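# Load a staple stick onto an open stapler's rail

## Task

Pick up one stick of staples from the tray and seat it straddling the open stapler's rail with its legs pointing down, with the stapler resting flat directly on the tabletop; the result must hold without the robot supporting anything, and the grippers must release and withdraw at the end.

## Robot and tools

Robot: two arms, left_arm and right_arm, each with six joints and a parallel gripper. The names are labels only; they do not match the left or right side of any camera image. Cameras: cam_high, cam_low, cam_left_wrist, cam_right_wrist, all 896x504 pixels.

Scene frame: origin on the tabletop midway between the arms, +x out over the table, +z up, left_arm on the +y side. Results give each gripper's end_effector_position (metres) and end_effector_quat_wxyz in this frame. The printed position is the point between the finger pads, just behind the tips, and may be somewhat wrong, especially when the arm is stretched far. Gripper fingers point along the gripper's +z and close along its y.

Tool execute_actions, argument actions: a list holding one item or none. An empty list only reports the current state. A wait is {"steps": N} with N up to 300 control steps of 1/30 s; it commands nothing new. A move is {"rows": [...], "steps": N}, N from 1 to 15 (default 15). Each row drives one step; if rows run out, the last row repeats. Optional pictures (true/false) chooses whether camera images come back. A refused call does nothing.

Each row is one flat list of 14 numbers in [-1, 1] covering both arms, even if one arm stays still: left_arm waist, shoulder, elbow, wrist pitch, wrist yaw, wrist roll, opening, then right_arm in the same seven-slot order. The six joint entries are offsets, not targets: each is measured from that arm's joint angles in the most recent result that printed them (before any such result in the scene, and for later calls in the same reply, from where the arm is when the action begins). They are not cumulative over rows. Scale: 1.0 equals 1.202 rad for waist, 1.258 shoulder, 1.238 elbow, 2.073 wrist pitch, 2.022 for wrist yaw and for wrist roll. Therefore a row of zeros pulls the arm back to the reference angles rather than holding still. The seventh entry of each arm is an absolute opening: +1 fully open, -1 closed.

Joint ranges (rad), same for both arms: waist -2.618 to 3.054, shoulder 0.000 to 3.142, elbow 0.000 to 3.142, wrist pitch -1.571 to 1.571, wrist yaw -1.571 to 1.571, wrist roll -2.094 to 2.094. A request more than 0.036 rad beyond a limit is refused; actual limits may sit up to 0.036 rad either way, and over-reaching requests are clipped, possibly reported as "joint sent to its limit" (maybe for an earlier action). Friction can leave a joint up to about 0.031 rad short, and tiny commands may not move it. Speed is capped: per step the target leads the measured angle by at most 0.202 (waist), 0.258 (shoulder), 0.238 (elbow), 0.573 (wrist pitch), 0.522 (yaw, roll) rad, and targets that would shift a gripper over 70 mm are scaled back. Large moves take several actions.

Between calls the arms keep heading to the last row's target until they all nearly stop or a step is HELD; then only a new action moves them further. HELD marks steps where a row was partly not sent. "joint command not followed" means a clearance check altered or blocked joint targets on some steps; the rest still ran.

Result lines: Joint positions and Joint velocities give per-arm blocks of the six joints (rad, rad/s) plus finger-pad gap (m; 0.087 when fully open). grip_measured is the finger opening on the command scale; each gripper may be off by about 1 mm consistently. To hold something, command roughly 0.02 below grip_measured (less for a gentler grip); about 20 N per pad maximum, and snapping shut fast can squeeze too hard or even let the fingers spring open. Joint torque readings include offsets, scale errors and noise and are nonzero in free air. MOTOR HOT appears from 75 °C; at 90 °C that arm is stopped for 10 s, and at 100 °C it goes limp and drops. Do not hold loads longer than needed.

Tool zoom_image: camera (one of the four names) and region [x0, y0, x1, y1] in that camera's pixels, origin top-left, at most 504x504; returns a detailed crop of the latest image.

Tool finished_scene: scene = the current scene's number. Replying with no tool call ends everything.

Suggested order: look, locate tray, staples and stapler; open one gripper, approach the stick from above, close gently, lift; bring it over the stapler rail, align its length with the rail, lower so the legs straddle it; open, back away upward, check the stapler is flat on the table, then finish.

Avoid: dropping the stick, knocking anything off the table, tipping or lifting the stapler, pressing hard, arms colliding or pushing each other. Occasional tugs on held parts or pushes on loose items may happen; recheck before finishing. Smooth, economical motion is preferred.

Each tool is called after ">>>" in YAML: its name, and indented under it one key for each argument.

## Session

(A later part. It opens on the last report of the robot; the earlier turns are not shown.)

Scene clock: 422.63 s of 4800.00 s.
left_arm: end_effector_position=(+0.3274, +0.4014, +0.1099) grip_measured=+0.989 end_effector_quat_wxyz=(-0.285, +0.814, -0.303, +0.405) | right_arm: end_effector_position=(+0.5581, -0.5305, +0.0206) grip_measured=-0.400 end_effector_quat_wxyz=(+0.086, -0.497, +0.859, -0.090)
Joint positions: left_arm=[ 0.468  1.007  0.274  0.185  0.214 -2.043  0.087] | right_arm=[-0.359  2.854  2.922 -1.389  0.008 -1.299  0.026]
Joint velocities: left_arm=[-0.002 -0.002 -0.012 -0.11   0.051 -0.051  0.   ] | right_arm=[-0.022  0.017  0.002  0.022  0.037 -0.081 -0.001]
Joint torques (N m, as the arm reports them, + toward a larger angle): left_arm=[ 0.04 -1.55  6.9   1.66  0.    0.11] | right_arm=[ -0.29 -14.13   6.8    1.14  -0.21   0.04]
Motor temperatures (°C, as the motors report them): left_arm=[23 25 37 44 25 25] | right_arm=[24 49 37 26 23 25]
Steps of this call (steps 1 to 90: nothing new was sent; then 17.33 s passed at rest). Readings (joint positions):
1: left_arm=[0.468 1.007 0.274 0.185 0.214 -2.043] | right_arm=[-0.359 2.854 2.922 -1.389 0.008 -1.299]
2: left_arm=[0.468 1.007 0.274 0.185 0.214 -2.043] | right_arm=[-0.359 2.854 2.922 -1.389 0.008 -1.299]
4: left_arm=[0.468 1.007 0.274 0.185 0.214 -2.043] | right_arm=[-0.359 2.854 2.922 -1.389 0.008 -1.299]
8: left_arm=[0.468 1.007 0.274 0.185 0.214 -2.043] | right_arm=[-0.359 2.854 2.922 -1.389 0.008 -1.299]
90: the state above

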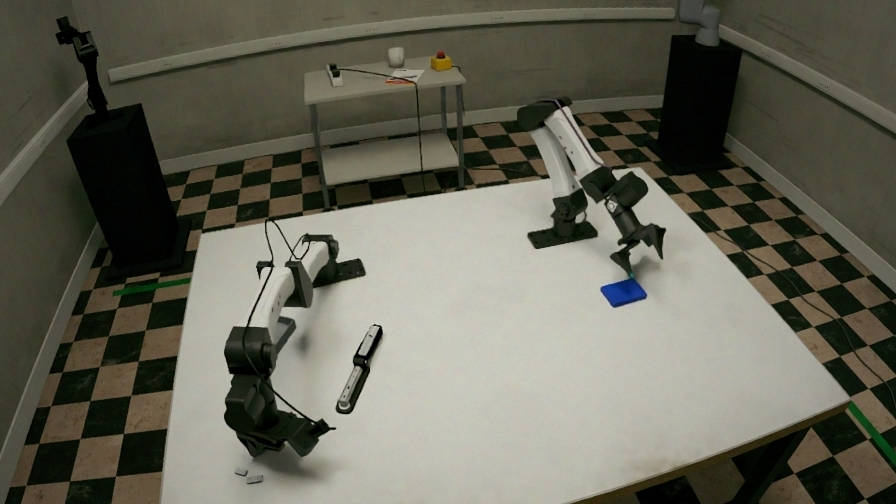

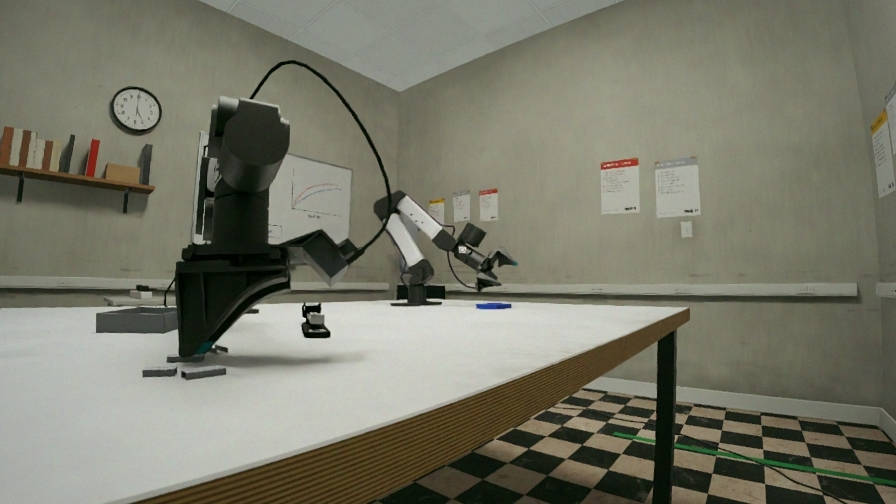

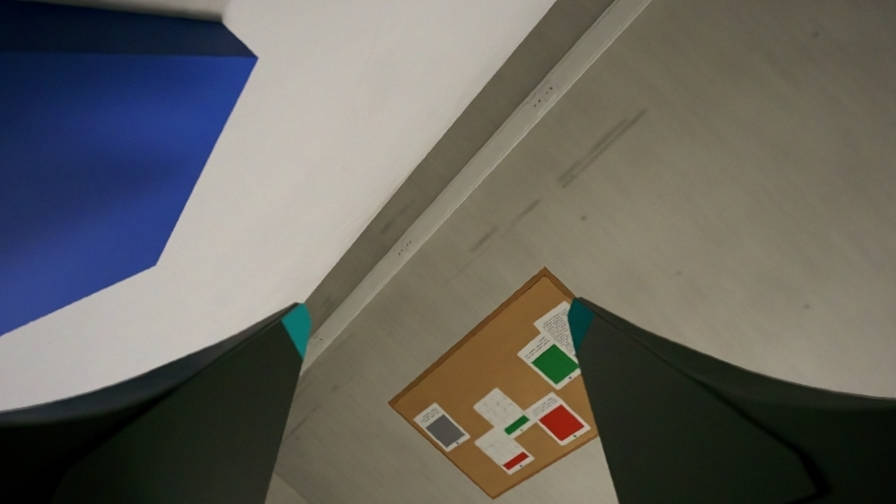

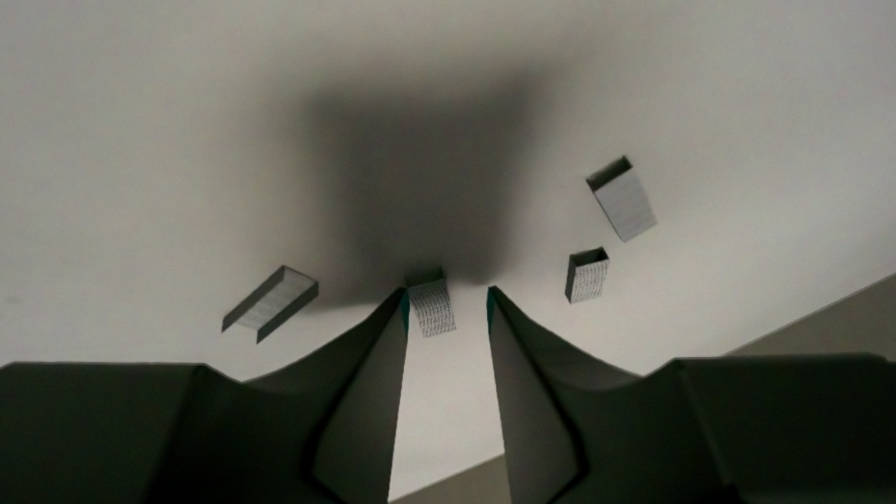

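>>> execute_actions:
  actions:
    - {"rows":[[0,0,0,0,0,0,1,0,0.03,0,-0.02,0,0,-0.4]],"steps":15}

>>> execute_actions:
  actions:
    - {"steps":30}

Scene clock: 430.10 s of 4800.00 s.
left_arm: end_effector_position=(+0.3274, +0.4014, +0.1099) grip_measured=+0.989 end_effector_quat_wxyz=(-0.285, +0.814, -0.303, +0.405) | right_arm: end_effector_position=(+0.5567, -0.5304, +0.0179) grip_measured=-0.400 end_effector_quat_wxyz=(+0.083, -0.498, +0.859, -0.087)
Joint positions: left_arm=[ 0.468  1.007  0.274  0.185  0.214 -2.043  0.087] | right_arm=[-0.359  2.859  2.922 -1.393  0.009 -1.3    0.026]
Joint velocities: left_arm=[ 0.002 -0.002 -0.007 -0.051 -0.007 -0.007  0.001] | right_arm=[-0.012  0.017 -0.007 -0.037 -0.007  0.095  0.   ]
Joint torques (N m, as the arm reports them, + toward a larger angle): left_arm=[-0.01 -1.67  6.89  1.66  0.    0.12] | right_arm=[ -0.32 -11.51   6.77   0.49  -0.24   0.04]
Motor temperatures (°C, as the motors report them): left_arm=[23 25 37 45 25 25] | right_arm=[24 50 36 26 23 25]
Steps of this call (steps 1 to 90: nothing new was sent; then 3.97 s passed at rest; steps 91 to 105: all 15 steps of this action). Readings (joint positions):
91: left_arm=[0.468 1.007 0.274 0.185 0.214 -2.043] | right_arm=[-0.359 2.857 2.922 -1.391 0.008 -1.299]
92: left_arm=[0.468 1.007 0.274 0.185 0.214 -2.043] | right_arm=[-0.359 2.858 2.922 -1.393 0.008 -1.300]
94: left_arm=[0.468 1.007 0.274 0.185 0.214 -2.043] | right_arm=[-0.359 2.859 2.922 -1.393 0.009 -1.300]
98: left_arm=[0.468 1.007 0.274 0.185 0.214 -2.043] | right_arm=[-0.359 2.859 2.922 -1.393 0.009 -1.300]
105: the state above

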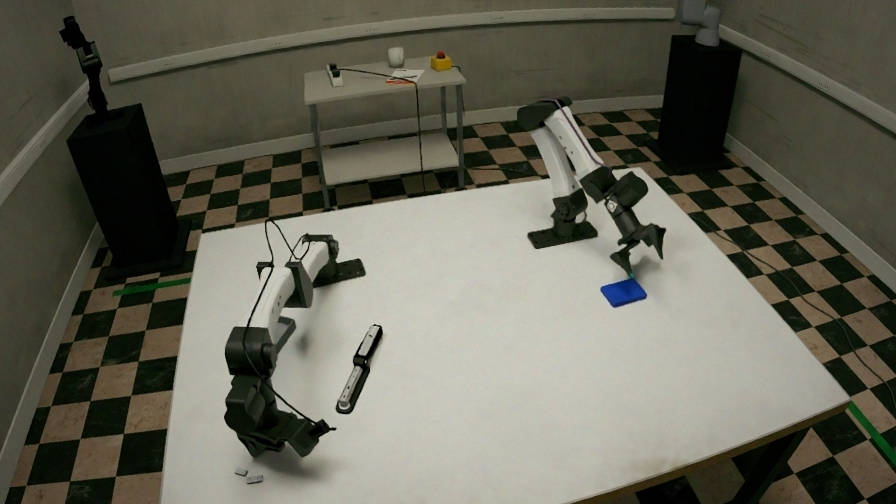

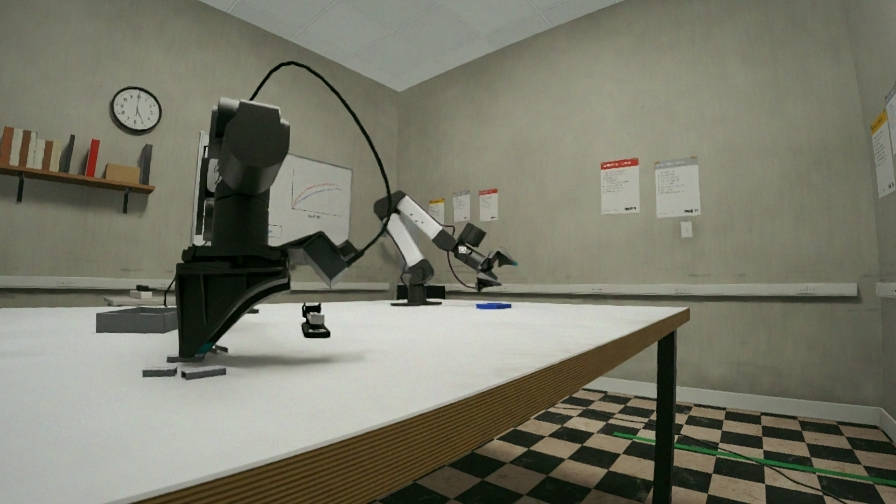

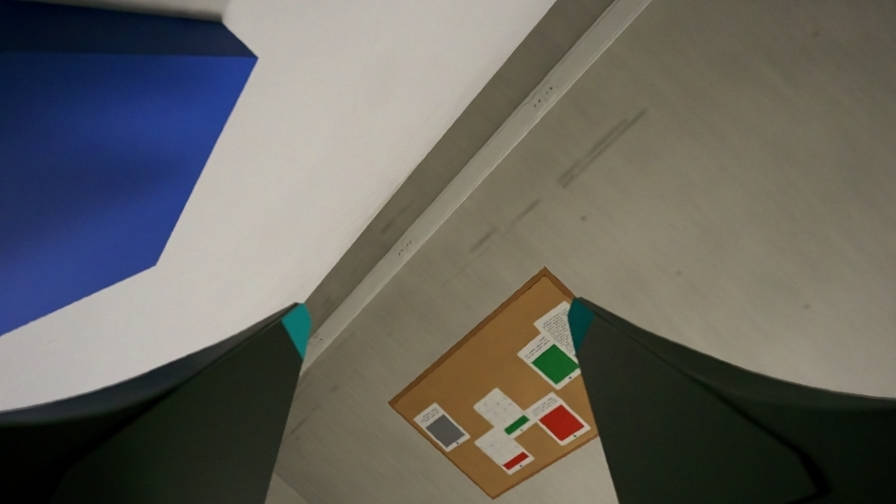

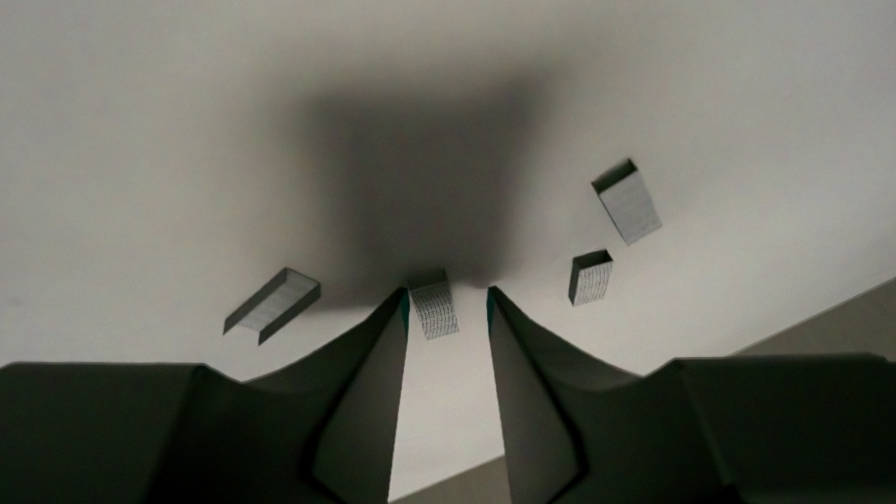

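Scene clock: 431.10 s of 4800.00 s.
left_arm: end_effector_position=(+0.3274, +0.4014, +0.1099) grip_measured=+0.989 end_effector_quat_wxyz=(-0.285, +0.814, -0.303, +0.405) | right_arm: end_effector_position=(+0.5567, -0.5304, +0.0179) grip_measured=-0.400 end_effector_quat_wxyz=(+0.083, -0.498, +0.859, -0.087)
Joint positions: left_arm=[ 0.468  1.007  0.274  0.185  0.214 -2.043  0.087] | right_arm=[-0.359  2.859  2.922 -1.393  0.009 -1.3    0.026]
Joint velocities: left_arm=[-0.012 -0.017 -0.007 -0.081 -0.022 -0.037 -0.   ] | right_arm=[-0.002  0.007  0.007  0.022 -0.022  0.051 -0.   ]
Joint torques (N m, as the arm reports them, + toward a larger angle): left_arm=[ 0.03 -1.64  6.88  1.66  0.01  0.11] | right_arm=[ -0.3  -11.5    6.77   0.49  -0.23   0.05]
Motor temperatures (°C, as the motors report them): left_arm=[23 25 37 45 25 25] | right_arm=[24 50 36 26 23 25]
Steps of this call (steps 1 to 15: the robot went on to your last target; steps 16 to 30: nothing new was sent). Readings (joint positions):
1: left_arm=[0.468 1.007 0.274 0.185 0.214 -2.043] | right_arm=[-0.359 2.859 2.922 -1.393 0.009 -1.300]
2: left_arm=[0.468 1.007 0.274 0.185 0.214 -2.043] | right_arm=[-0.359 2.859 2.922 -1.393 0.009 -1.300]
4: left_arm=[0.468 1.007 0.274 0.185 0.214 -2.043] | right_arm=[-0.359 2.859 2.922 -1.393 0.009 -1.300]
8: left_arm=[0.468 1.007 0.274 0.185 0.214 -2.043] | right_arm=[-0.359 2.859 2.922 -1.393 0.009 -1.300]
30: the state above
All arms were judged still, so your last target was given up. Only a new action makes them travel on or press farther. Fingers that are still opening or closing keep moving.

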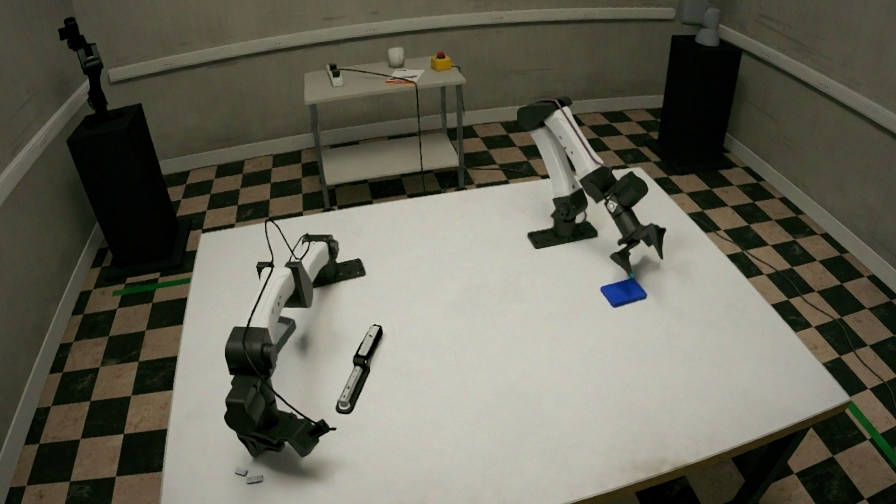

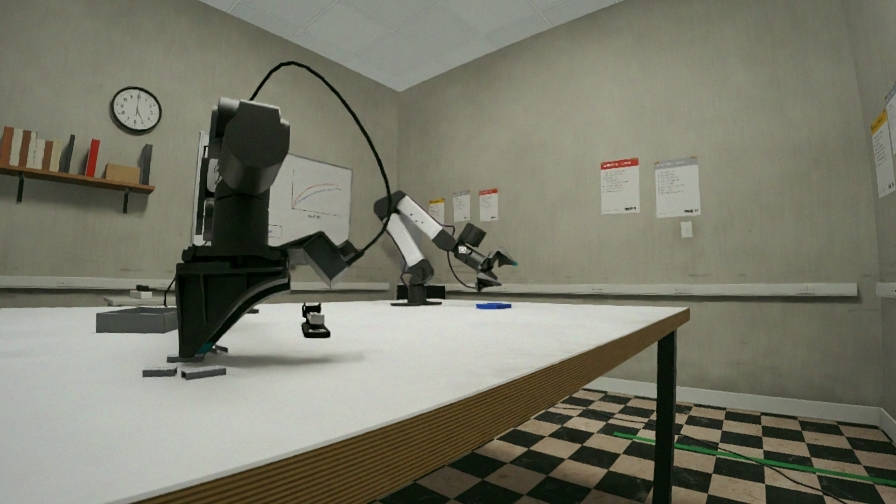

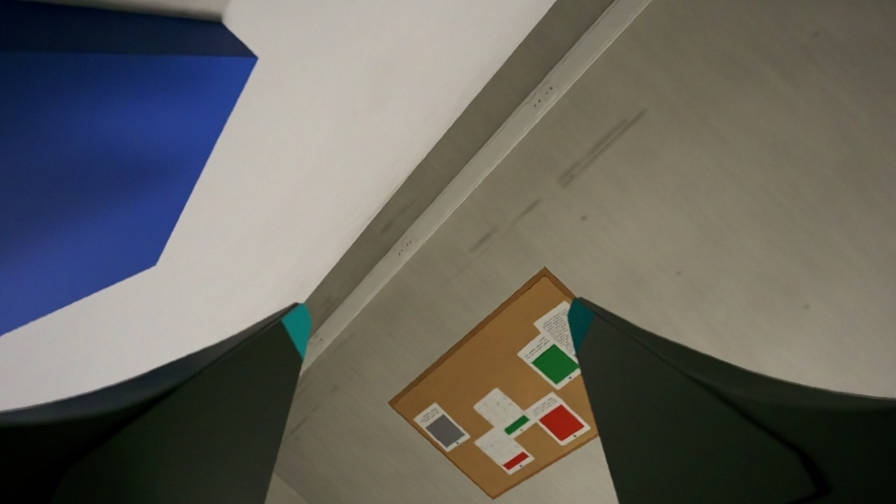

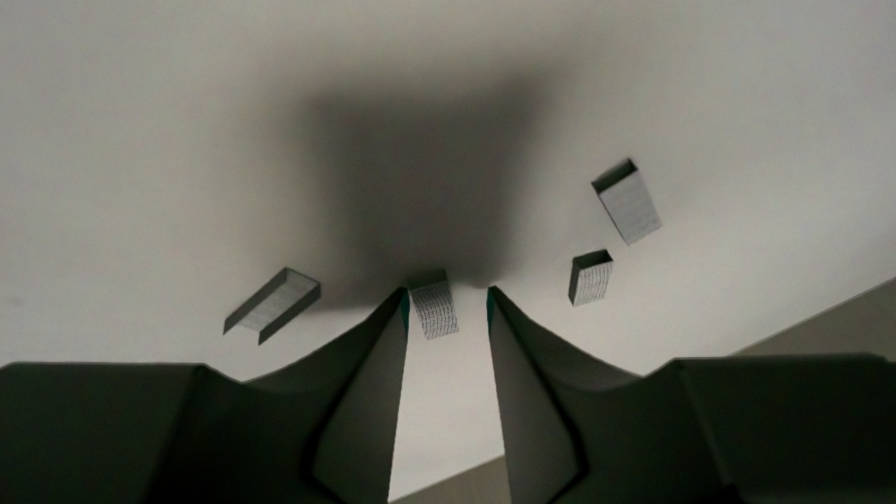

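Likely touching the table. Close.

>>> execute_actions:
  actions:
    - {"rows":[[0,0,0,0,0,0,1,0,0,0,0,0,0,-0.48],[0,0,0,0,0,0,1,0,0,0,0,0,0,-0.52],[0,0,0,0,0,0,1,0,0,0,0,0,0,-0.56],[0,0,0,0,0,0,1,0,0,0,0,0,0,-0.6],[0,0,0,0,0,0,1,0,0,0,0,0,0,-0.64],[0,0,0,0,0,0,1,0,0,0,0,0,0,-0.68],[0,0,0,0,0,0,1,0,0,0,0,0,0,-0.72],[0,0,0,0,0,0,1,0,0,0,0,0,0,-0.76]],"steps":15}

>>> execute_actions:
  actions:
    - {"steps":20}

Scene clock: 437.77 s of 4800.00 s.
left_arm: end_effector_position=(+0.3274, +0.4014, +0.1099) grip_measured=+0.989 end_effector_quat_wxyz=(-0.285, +0.814, -0.303, +0.405) | right_arm: end_effector_position=(+0.5530, -0.5284, +0.0171) grip_measured=-0.742 end_effector_quat_wxyz=(+0.078, -0.499, +0.860, -0.081)
Joint positions: left_arm=[ 0.468  1.007  0.274  0.185  0.214 -2.043  0.087] | right_arm=[-0.358  2.859  2.922 -1.41   0.007 -1.299  0.011]
Joint velocities: left_arm=[-0.012  0.012 -0.007  0.051 -0.007 -0.022 -0.   ] | right_arm=[-0.017 -0.002  0.007 -0.037 -0.037  0.007  0.   ]
Joint torques (N m, as the arm reports them, + toward a larger angle): left_arm=[-0.02 -1.59  6.87  1.66  0.    0.1 ] | right_arm=[ -0.37 -14.08   6.75   1.06  -0.2    0.03]
Motor temperatures (°C, as the motors report them): left_arm=[23 25 37 45 25 25] | right_arm=[24 49 36 26 23 25]
Steps of this call (steps 1 to 90: nothing new was sent; then 3.17 s passed at rest; steps 91 to 105: all 15 steps of this action). Readings (joint positions):
91: left_arm=[0.468 1.007 0.274 0.185 0.214 -2.043] | right_arm=[-0.359 2.859 2.922 -1.395 0.009 -1.300]
92: left_arm=[0.468 1.007 0.274 0.185 0.214 -2.043] | right_arm=[-0.359 2.859 2.922 -1.399 0.009 -1.299]
94: left_arm=[0.468 1.007 0.274 0.185 0.214 -2.043] | right_arm=[-0.358 2.859 2.922 -1.404 0.008 -1.299]
98: left_arm=[0.468 1.007 0.274 0.185 0.214 -2.043] | right_arm=[-0.358 2.859 2.922 -1.410 0.007 -1.299]
105: the state above

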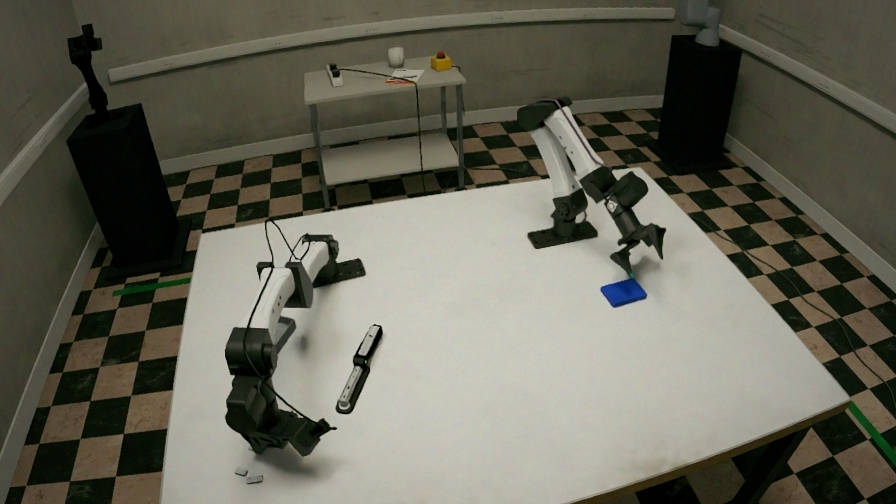

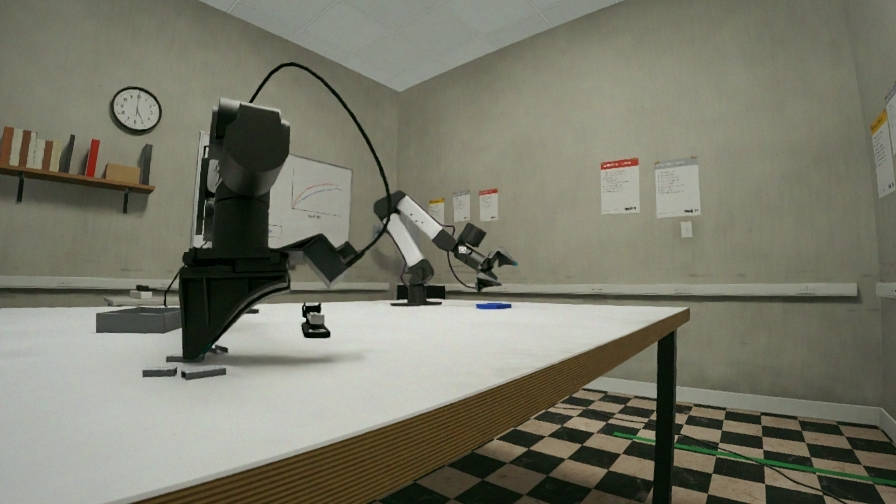

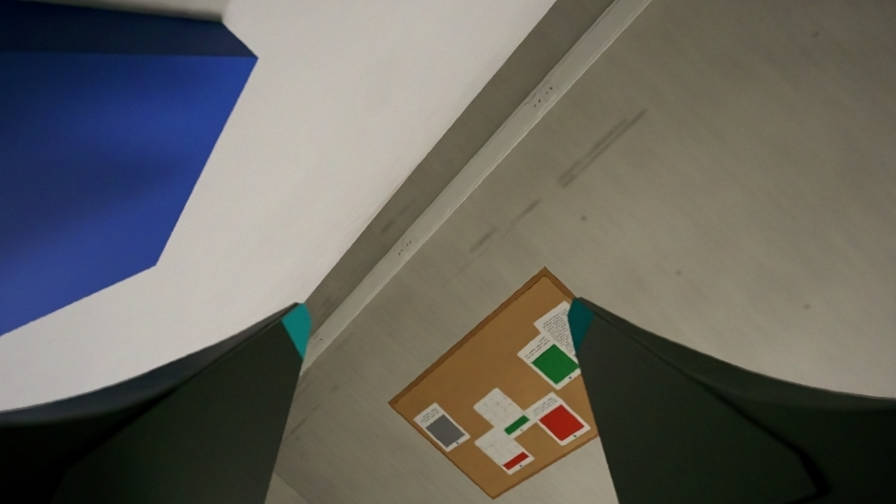

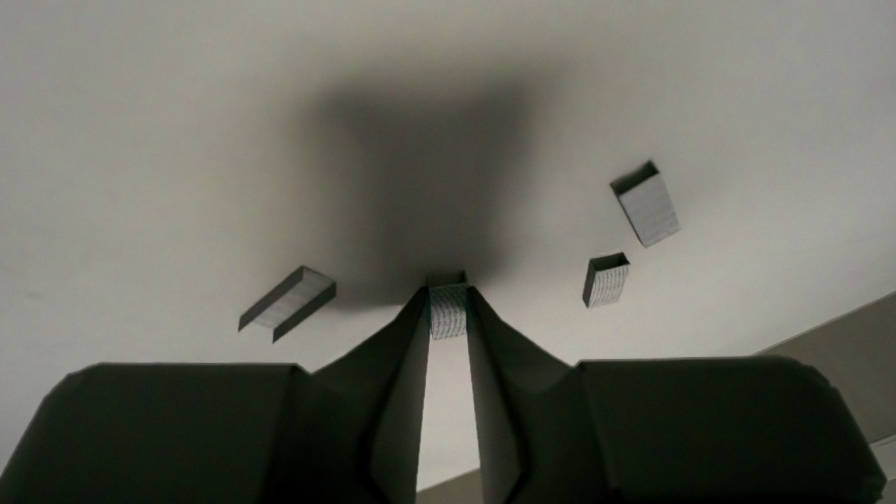

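Scene clock: 438.43 s of 4800.00 s.
left_arm: end_effector_position=(+0.3274, +0.4014, +0.1099) grip_measured=+0.989 end_effector_quat_wxyz=(-0.285, +0.814, -0.303, +0.405) | right_arm: end_effector_position=(+0.5530, -0.5284, +0.0171) grip_measured=-0.742 end_effector_quat_wxyz=(+0.078, -0.499, +0.860, -0.081)
Joint positions: left_arm=[ 0.468  1.007  0.274  0.185  0.214 -2.043  0.087] | right_arm=[-0.358  2.859  2.922 -1.41   0.007 -1.299  0.011]
Joint velocities: left_arm=[-0.007 -0.027 -0.002  0.037 -0.051 -0.066 -0.   ] | right_arm=[ 0.017  0.027  0.002  0.007  0.007  0.066 -0.   ]
Joint torques (N m, as the arm reports them, + toward a larger angle): left_arm=[ 0.04 -1.66  6.81  1.65  0.01  0.11] | right_arm=[ -0.37 -14.06   6.76   1.05  -0.2    0.02]
Motor temperatures (°C, as the motors report them): left_arm=[23 25 37 45 25 25] | right_arm=[24 49 36 26 23 25]
Steps of this call (steps 1 to 15: the robot went on to your last target; steps 16 to 20: nothing new was sent). Readings (joint positions):
1: left_arm=[0.468 1.007 0.274 0.185 0.214 -2.043] | right_arm=[-0.358 2.859 2.922 -1.410 0.007 -1.299]
2: left_arm=[0.468 1.007 0.274 0.185 0.214 -2.043] | right_arm=[-0.358 2.859 2.922 -1.410 0.007 -1.299]
4: left_arm=[0.468 1.007 0.274 0.185 0.214 -2.043] | right_arm=[-0.358 2.859 2.922 -1.410 0.007 -1.299]
8: left_arm=[0.468 1.007 0.274 0.185 0.214 -2.043] | right_arm=[-0.358 2.859 2.922 -1.410 0.007 -1.299]
20: the state above
All arms were judged still, so your last target was given up. Only a new action makes them travel on or press farther. Fingers that are still opening or closing keep moving.

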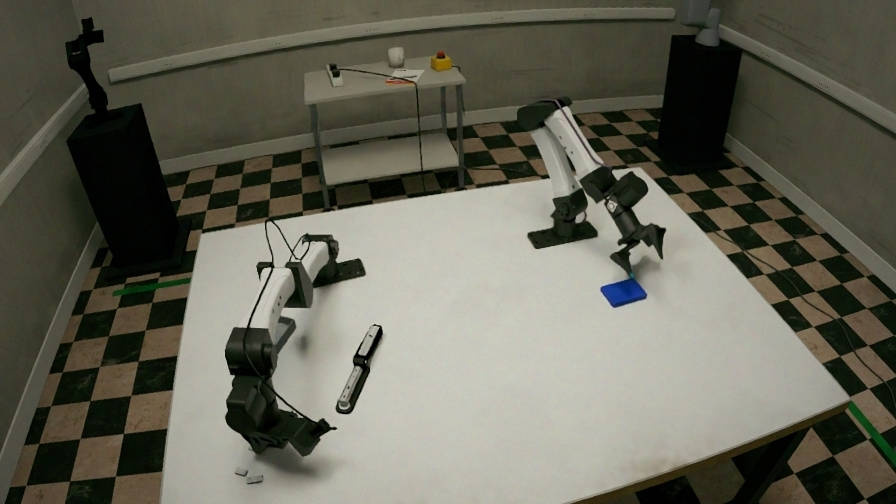

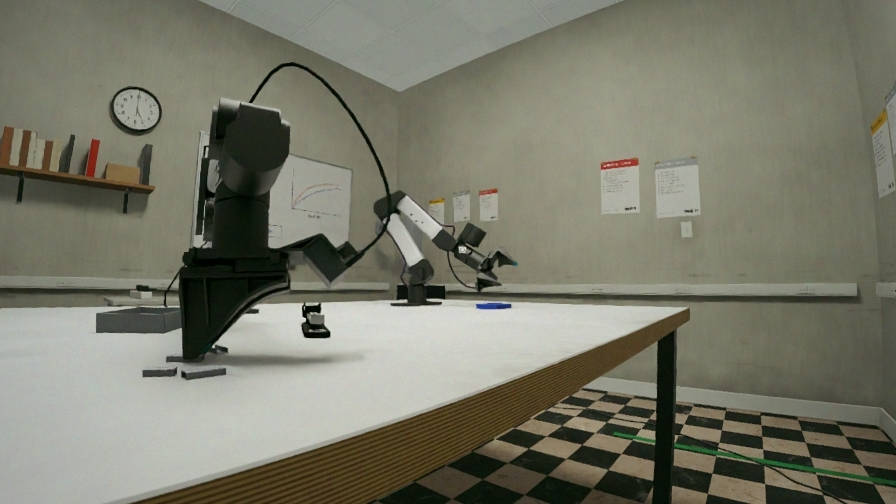

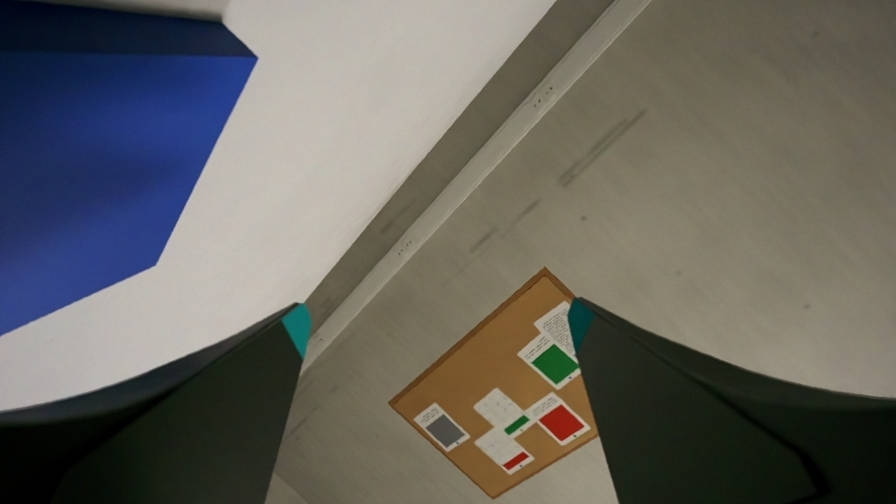

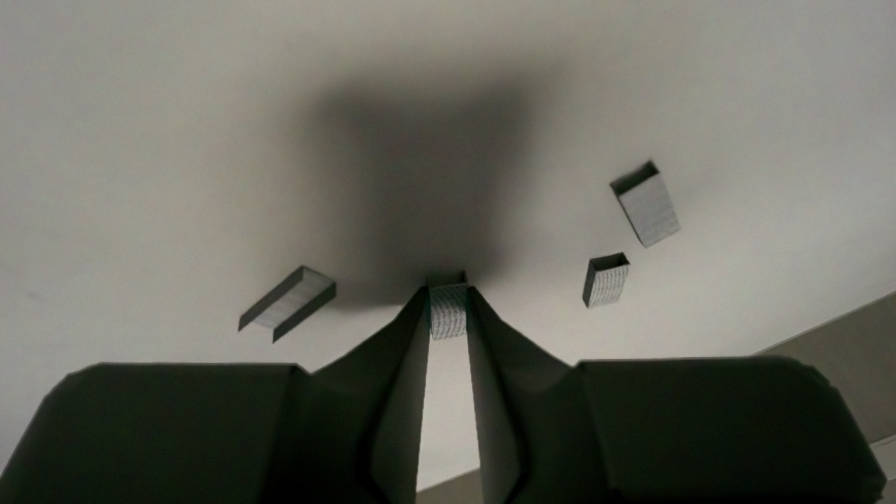

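Gripped. Lift.

>>> execute_actions:
  actions:
    - {"rows":[[0,0,0,0,0,0,1,0,-0.15,0,-0.05,0,0,-0.77]],"steps":15}
  pictures: false

>>> execute_actions:
  actions:
    - {"steps":30}

Scene clock: 443.43 s of 4800.00 s.
left_arm: end_effector_position=(+0.3274, +0.4014, +0.1099) grip_measured=+0.989 end_effector_quat_wxyz=(-0.285, +0.814, -0.303, +0.405) | right_arm: end_effector_position=(+0.5415, -0.5255, +0.1158) grip_measured=-0.742 end_effector_quat_wxyz=(+0.116, -0.495, +0.853, -0.118)
Joint positions: left_arm=[ 0.468  1.007  0.274  0.185  0.214 -2.043  0.087] | right_arm=[-0.358  2.662  2.916 -1.493  0.007 -1.299  0.011]
Joint velocities: left_arm=[ 0.002 -0.007 -0.027  0.066 -0.022  0.022 -0.   ] | right_arm=[ 0.007  0.027 -0.012 -0.037 -0.022 -0.066 -0.   ]
Joint torques (N m, as the arm reports them, + toward a larger angle): left_arm=[ 0.   -1.56  6.82  1.66  0.    0.11] | right_arm=[ -0.32 -12.69   6.97   0.99  -0.22   0.05]
Motor temperatures (°C, as the motors report them): left_arm=[23 25 38 45 25 25] | right_arm=[24 50 36 26 23 25]
Steps of this call (steps 1 to 90: nothing new was sent; then 1.50 s passed at rest; steps 91 to 105: all 15 steps of this action). Readings (joint positions):
91: left_arm=[0.468 1.007 0.274 0.185 0.214 -2.043] | right_arm=[-0.358 2.848 2.920 -1.416 0.007 -1.299]
92: left_arm=[0.468 1.007 0.274 0.185 0.214 -2.043] | right_arm=[-0.358 2.834 2.916 -1.434 0.007 -1.299]
94: left_arm=[0.468 1.007 0.274 0.185 0.214 -2.043] | right_arm=[-0.358 2.785 2.916 -1.462 0.007 -1.299]
98: left_arm=[0.468 1.007 0.274 0.185 0.214 -2.043] | right_arm=[-0.358 2.678 2.916 -1.478 0.007 -1.299]
105: the state above

Scene clock: 444.43 s of 4800.00 s.
left_arm: end_effector_position=(+0.3274, +0.4014, +0.1099) grip_measured=+0.989 end_effector_quat_wxyz=(-0.285, +0.814, -0.303, +0.405) | right_arm: end_effector_position=(+0.5397, -0.5250, +0.1146) grip_measured=-0.742 end_effector_quat_wxyz=(+0.113, -0.495, +0.854, -0.115)
Joint positions: left_arm=[ 0.468  1.007  0.274  0.185  0.214 -2.043  0.087] | right_arm=[-0.358  2.663  2.916 -1.501  0.007 -1.299  0.011]
Joint velocities: left_arm=[ 0.002 -0.002  0.012 -0.11  -0.051  0.037 -0.001] | right_arm=[-0.017 -0.007  0.012 -0.037 -0.095  0.022 -0.001]
Joint torques (N m, as the arm reports them, + toward a larger angle): left_arm=[-0.05 -1.7   6.86  1.67 -0.01  0.09] | right_arm=[ -0.3  -12.6    6.96   0.93  -0.22   0.04]
Motor temperatures (°C, as the motors report them): left_arm=[23 25 38 45 25 25] | right_arm=[24 50 36 26 23 25]
Steps of this call (steps 1 to 15: the robot went on to your last target; steps 16 to 30: nothing new was sent). Readings (joint positions):
1: left_arm=[0.468 1.007 0.274 0.185 0.214 -2.043] | right_arm=[-0.358 2.662 2.916 -1.496 0.007 -1.299]
2: left_arm=[0.468 1.007 0.274 0.185 0.214 -2.043] | right_arm=[-0.358 2.663 2.916 -1.497 0.007 -1.299]
4: left_arm=[0.468 1.007 0.274 0.185 0.214 -2.043] | right_arm=[-0.358 2.663 2.916 -1.499 0.007 -1.299]
8: left_arm=[0.468 1.007 0.274 0.185 0.214 -2.043] | right_arm=[-0.358 2.663 2.916 -1.500 0.007 -1.299]
30: the state above
All arms were judged still, so your last target was given up. Only a new action makes them travel on or press farther. Fingers that are still opening or closing keep moving.

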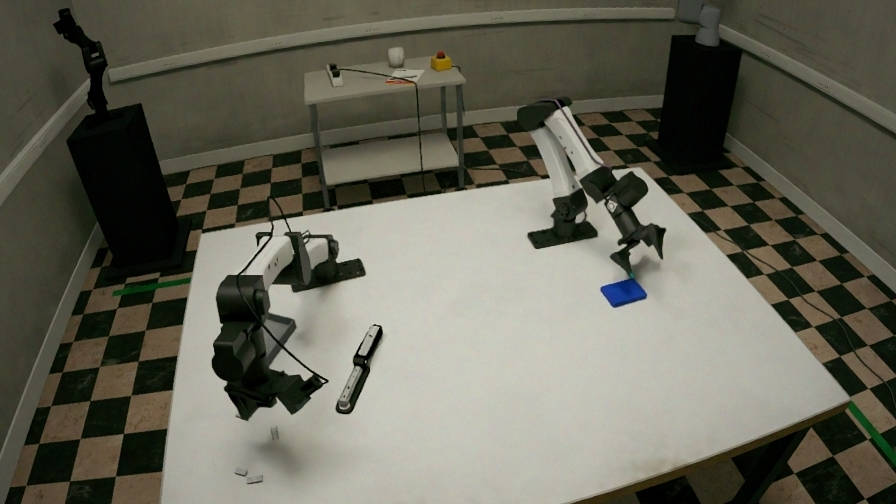

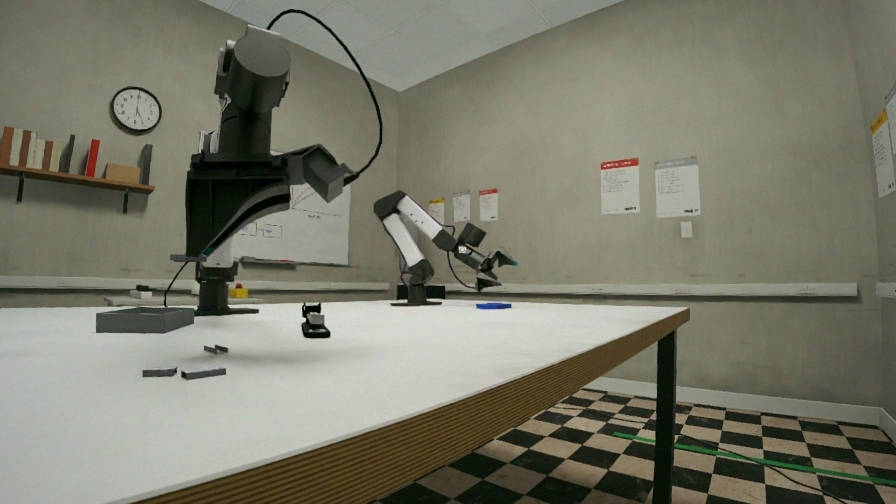

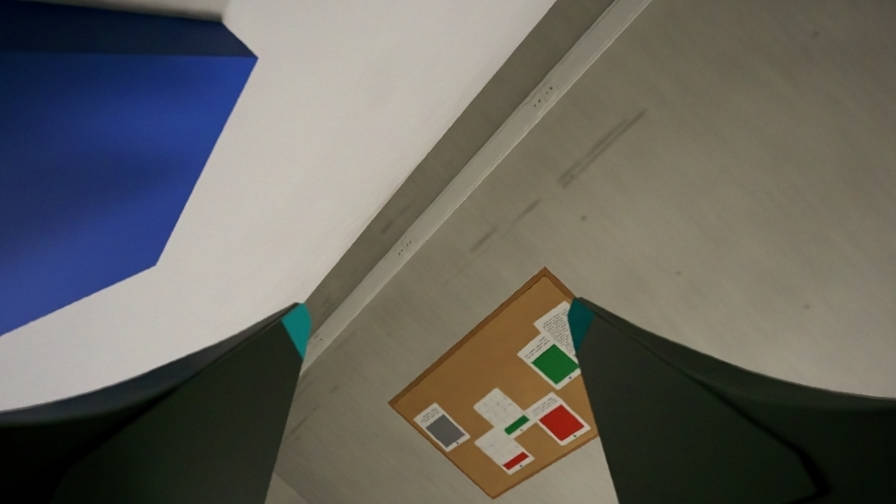

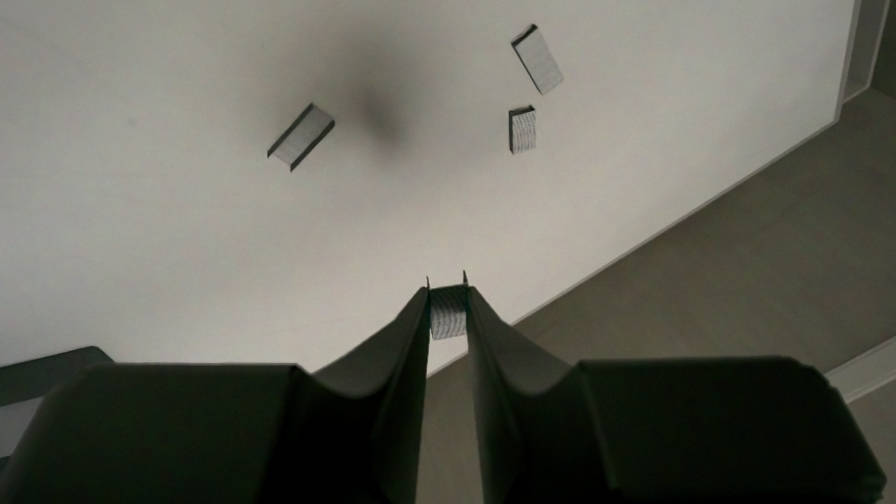

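>>> execute_actions:
  actions:
    - {"rows":[[0,0,0,0,0,0,1,0.34,-0.487,-0.942,0.11,0,0.643,-0.77]],"steps":15}
  pictures: false

>>> execute_actions:
  actions:
    - {"steps":90}

Scene clock: 453.13 s of 4800.00 s.
left_arm: end_effector_position=(+0.3274, +0.4014, +0.1099) grip_measured=+0.989 end_effector_quat_wxyz=(-0.285, +0.814, -0.303, +0.405) | right_arm: end_effector_position=(+0.4519, -0.2850, +0.1857) grip_measured=-0.742 end_effector_quat_wxyz=(+0.187, -0.260, +0.947, -0.016)
Joint positions: left_arm=[ 0.468  1.007  0.274  0.185  0.214 -2.043  0.087] | right_arm=[ 0.076  2.054  2.156 -1.297  0.002 -0.349  0.011]
Joint velocities: left_arm=[-0.007 -0.007  0.017 -0.051  0.022 -0.022 -0.   ] | right_arm=[ 0.369 -1.121 -1.922  0.11  -0.139  2.278 -0.001]
Joint torques (N m, as the arm reports them, + toward a larger angle): left_arm=[-0.05 -1.65  6.83  1.67  0.    0.1 ] | right_arm=[-4.29 -4.95  2.57  1.2   0.04  0.1 ]
Motor temperatures (°C, as the motors report them): left_arm=[23 25 38 45 25 25] | right_arm=[24 51 36 26 23 25]
Steps of this call (steps 1 to 90: nothing new was sent; then 5.20 s passed at rest; steps 91 to 105: all 15 steps of this action). Readings (joint positions):
91: left_arm=[0.468 1.007 0.274 0.185 0.214 -2.043] | right_arm=[-0.350 2.646 2.887 -1.486 0.010 -1.258]
92: left_arm=[0.468 1.007 0.274 0.185 0.214 -2.043] | right_arm=[-0.339 2.618 2.839 -1.467 0.013 -1.206]
94: left_arm=[0.468 1.007 0.274 0.185 0.214 -2.043] | right_arm=[-0.293 2.554 2.751 -1.436 0.016 -1.102]
98: left_arm=[0.468 1.007 0.274 0.185 0.214 -2.043] | right_arm=[-0.156 2.401 2.583 -1.382 0.016 -0.891]
105: the state above

Scene clock: 456.13 s of 4800.00 s.
left_arm: end_effector_position=(+0.3274, +0.4014, +0.1099) grip_measured=+0.989 end_effector_quat_wxyz=(-0.285, +0.814, -0.303, +0.405) | right_arm: end_effector_position=(+0.3640, -0.2953, +0.0766) grip_measured=-0.742 end_effector_quat_wxyz=(-0.019, -0.086, +0.996, -0.002)
Joint positions: left_arm=[ 0.468  1.007  0.274  0.185  0.214 -2.043  0.087] | right_arm=[ 0.054  2.072  1.749 -1.286  0.001 -0.006  0.011]
Joint velocities: left_arm=[-0.007 -0.002  0.002  0.051  0.037  0.037  0.   ] | right_arm=[ 0.007  0.007 -0.002  0.007 -0.022 -0.066 -0.002]
Joint torques (N m, as the arm reports them, + toward a larger angle): left_arm=[ 0.02 -1.57  6.88  1.65 -0.02  0.13] | right_arm=[ -0.54 -11.62   6.66   0.5   -0.1    0.11]
Motor temperatures (°C, as the motors report them): left_arm=[23 25 38 45 25 25] | right_arm=[24 50 36 26 23 25]
Steps of this call (steps 1 to 45: the robot went on to your last target; steps 46 to 90: nothing new was sent). Readings (joint positions):
1: left_arm=[0.468 1.007 0.274 0.185 0.214 -2.043] | right_arm=[0.084 2.024 2.090 -1.291 -0.001 -0.281]
2: left_arm=[0.468 1.007 0.274 0.185 0.214 -2.043] | right_arm=[0.084 2.009 2.026 -1.288 -0.002 -0.228]
4: left_arm=[0.468 1.007 0.274 0.185 0.214 -2.043] | right_arm=[0.072 2.011 1.899 -1.278 -0.002 -0.154]
8: left_arm=[0.468 1.007 0.274 0.185 0.214 -2.043] | right_arm=[0.055 2.069 1.758 -1.287 0.001 -0.066]
90: the state above
All arms were judged still, so your last target was given up. Only a new action makes them travel on or press farther. Fingers that are still opening or closing keep moving.

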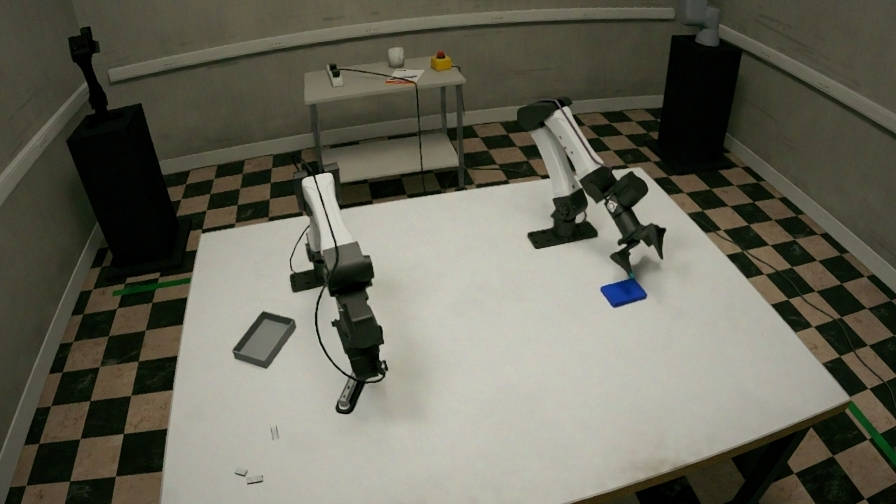

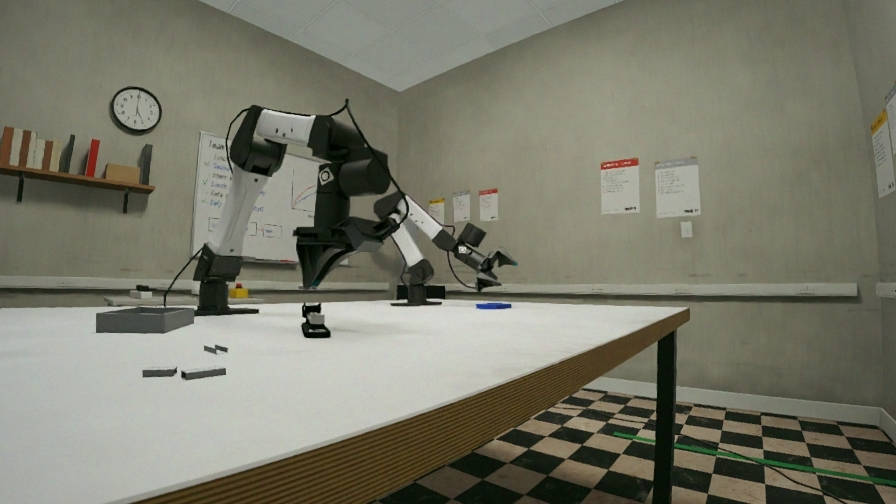

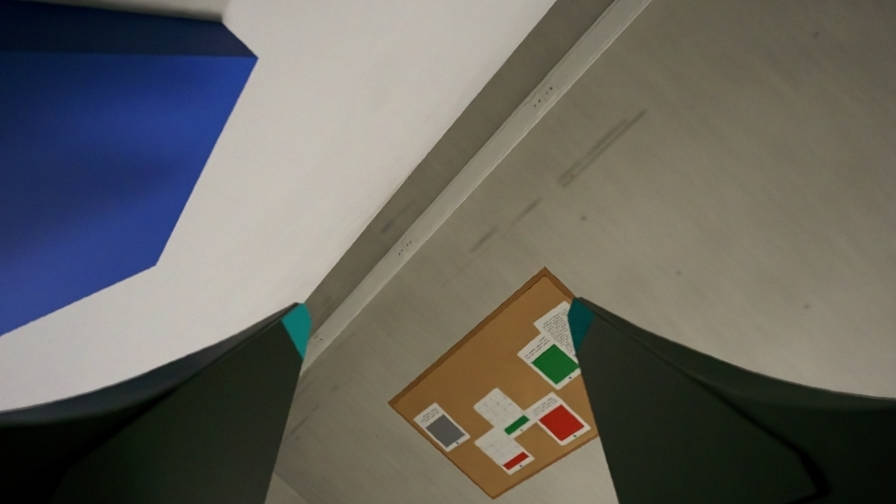

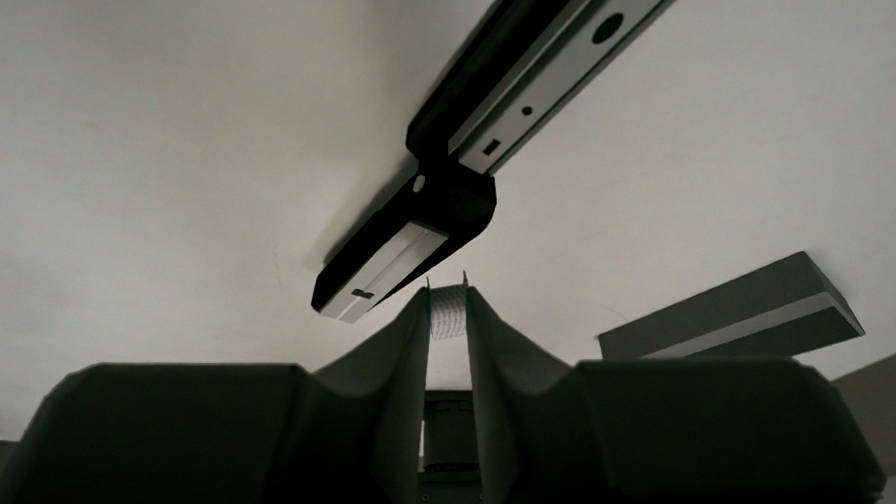

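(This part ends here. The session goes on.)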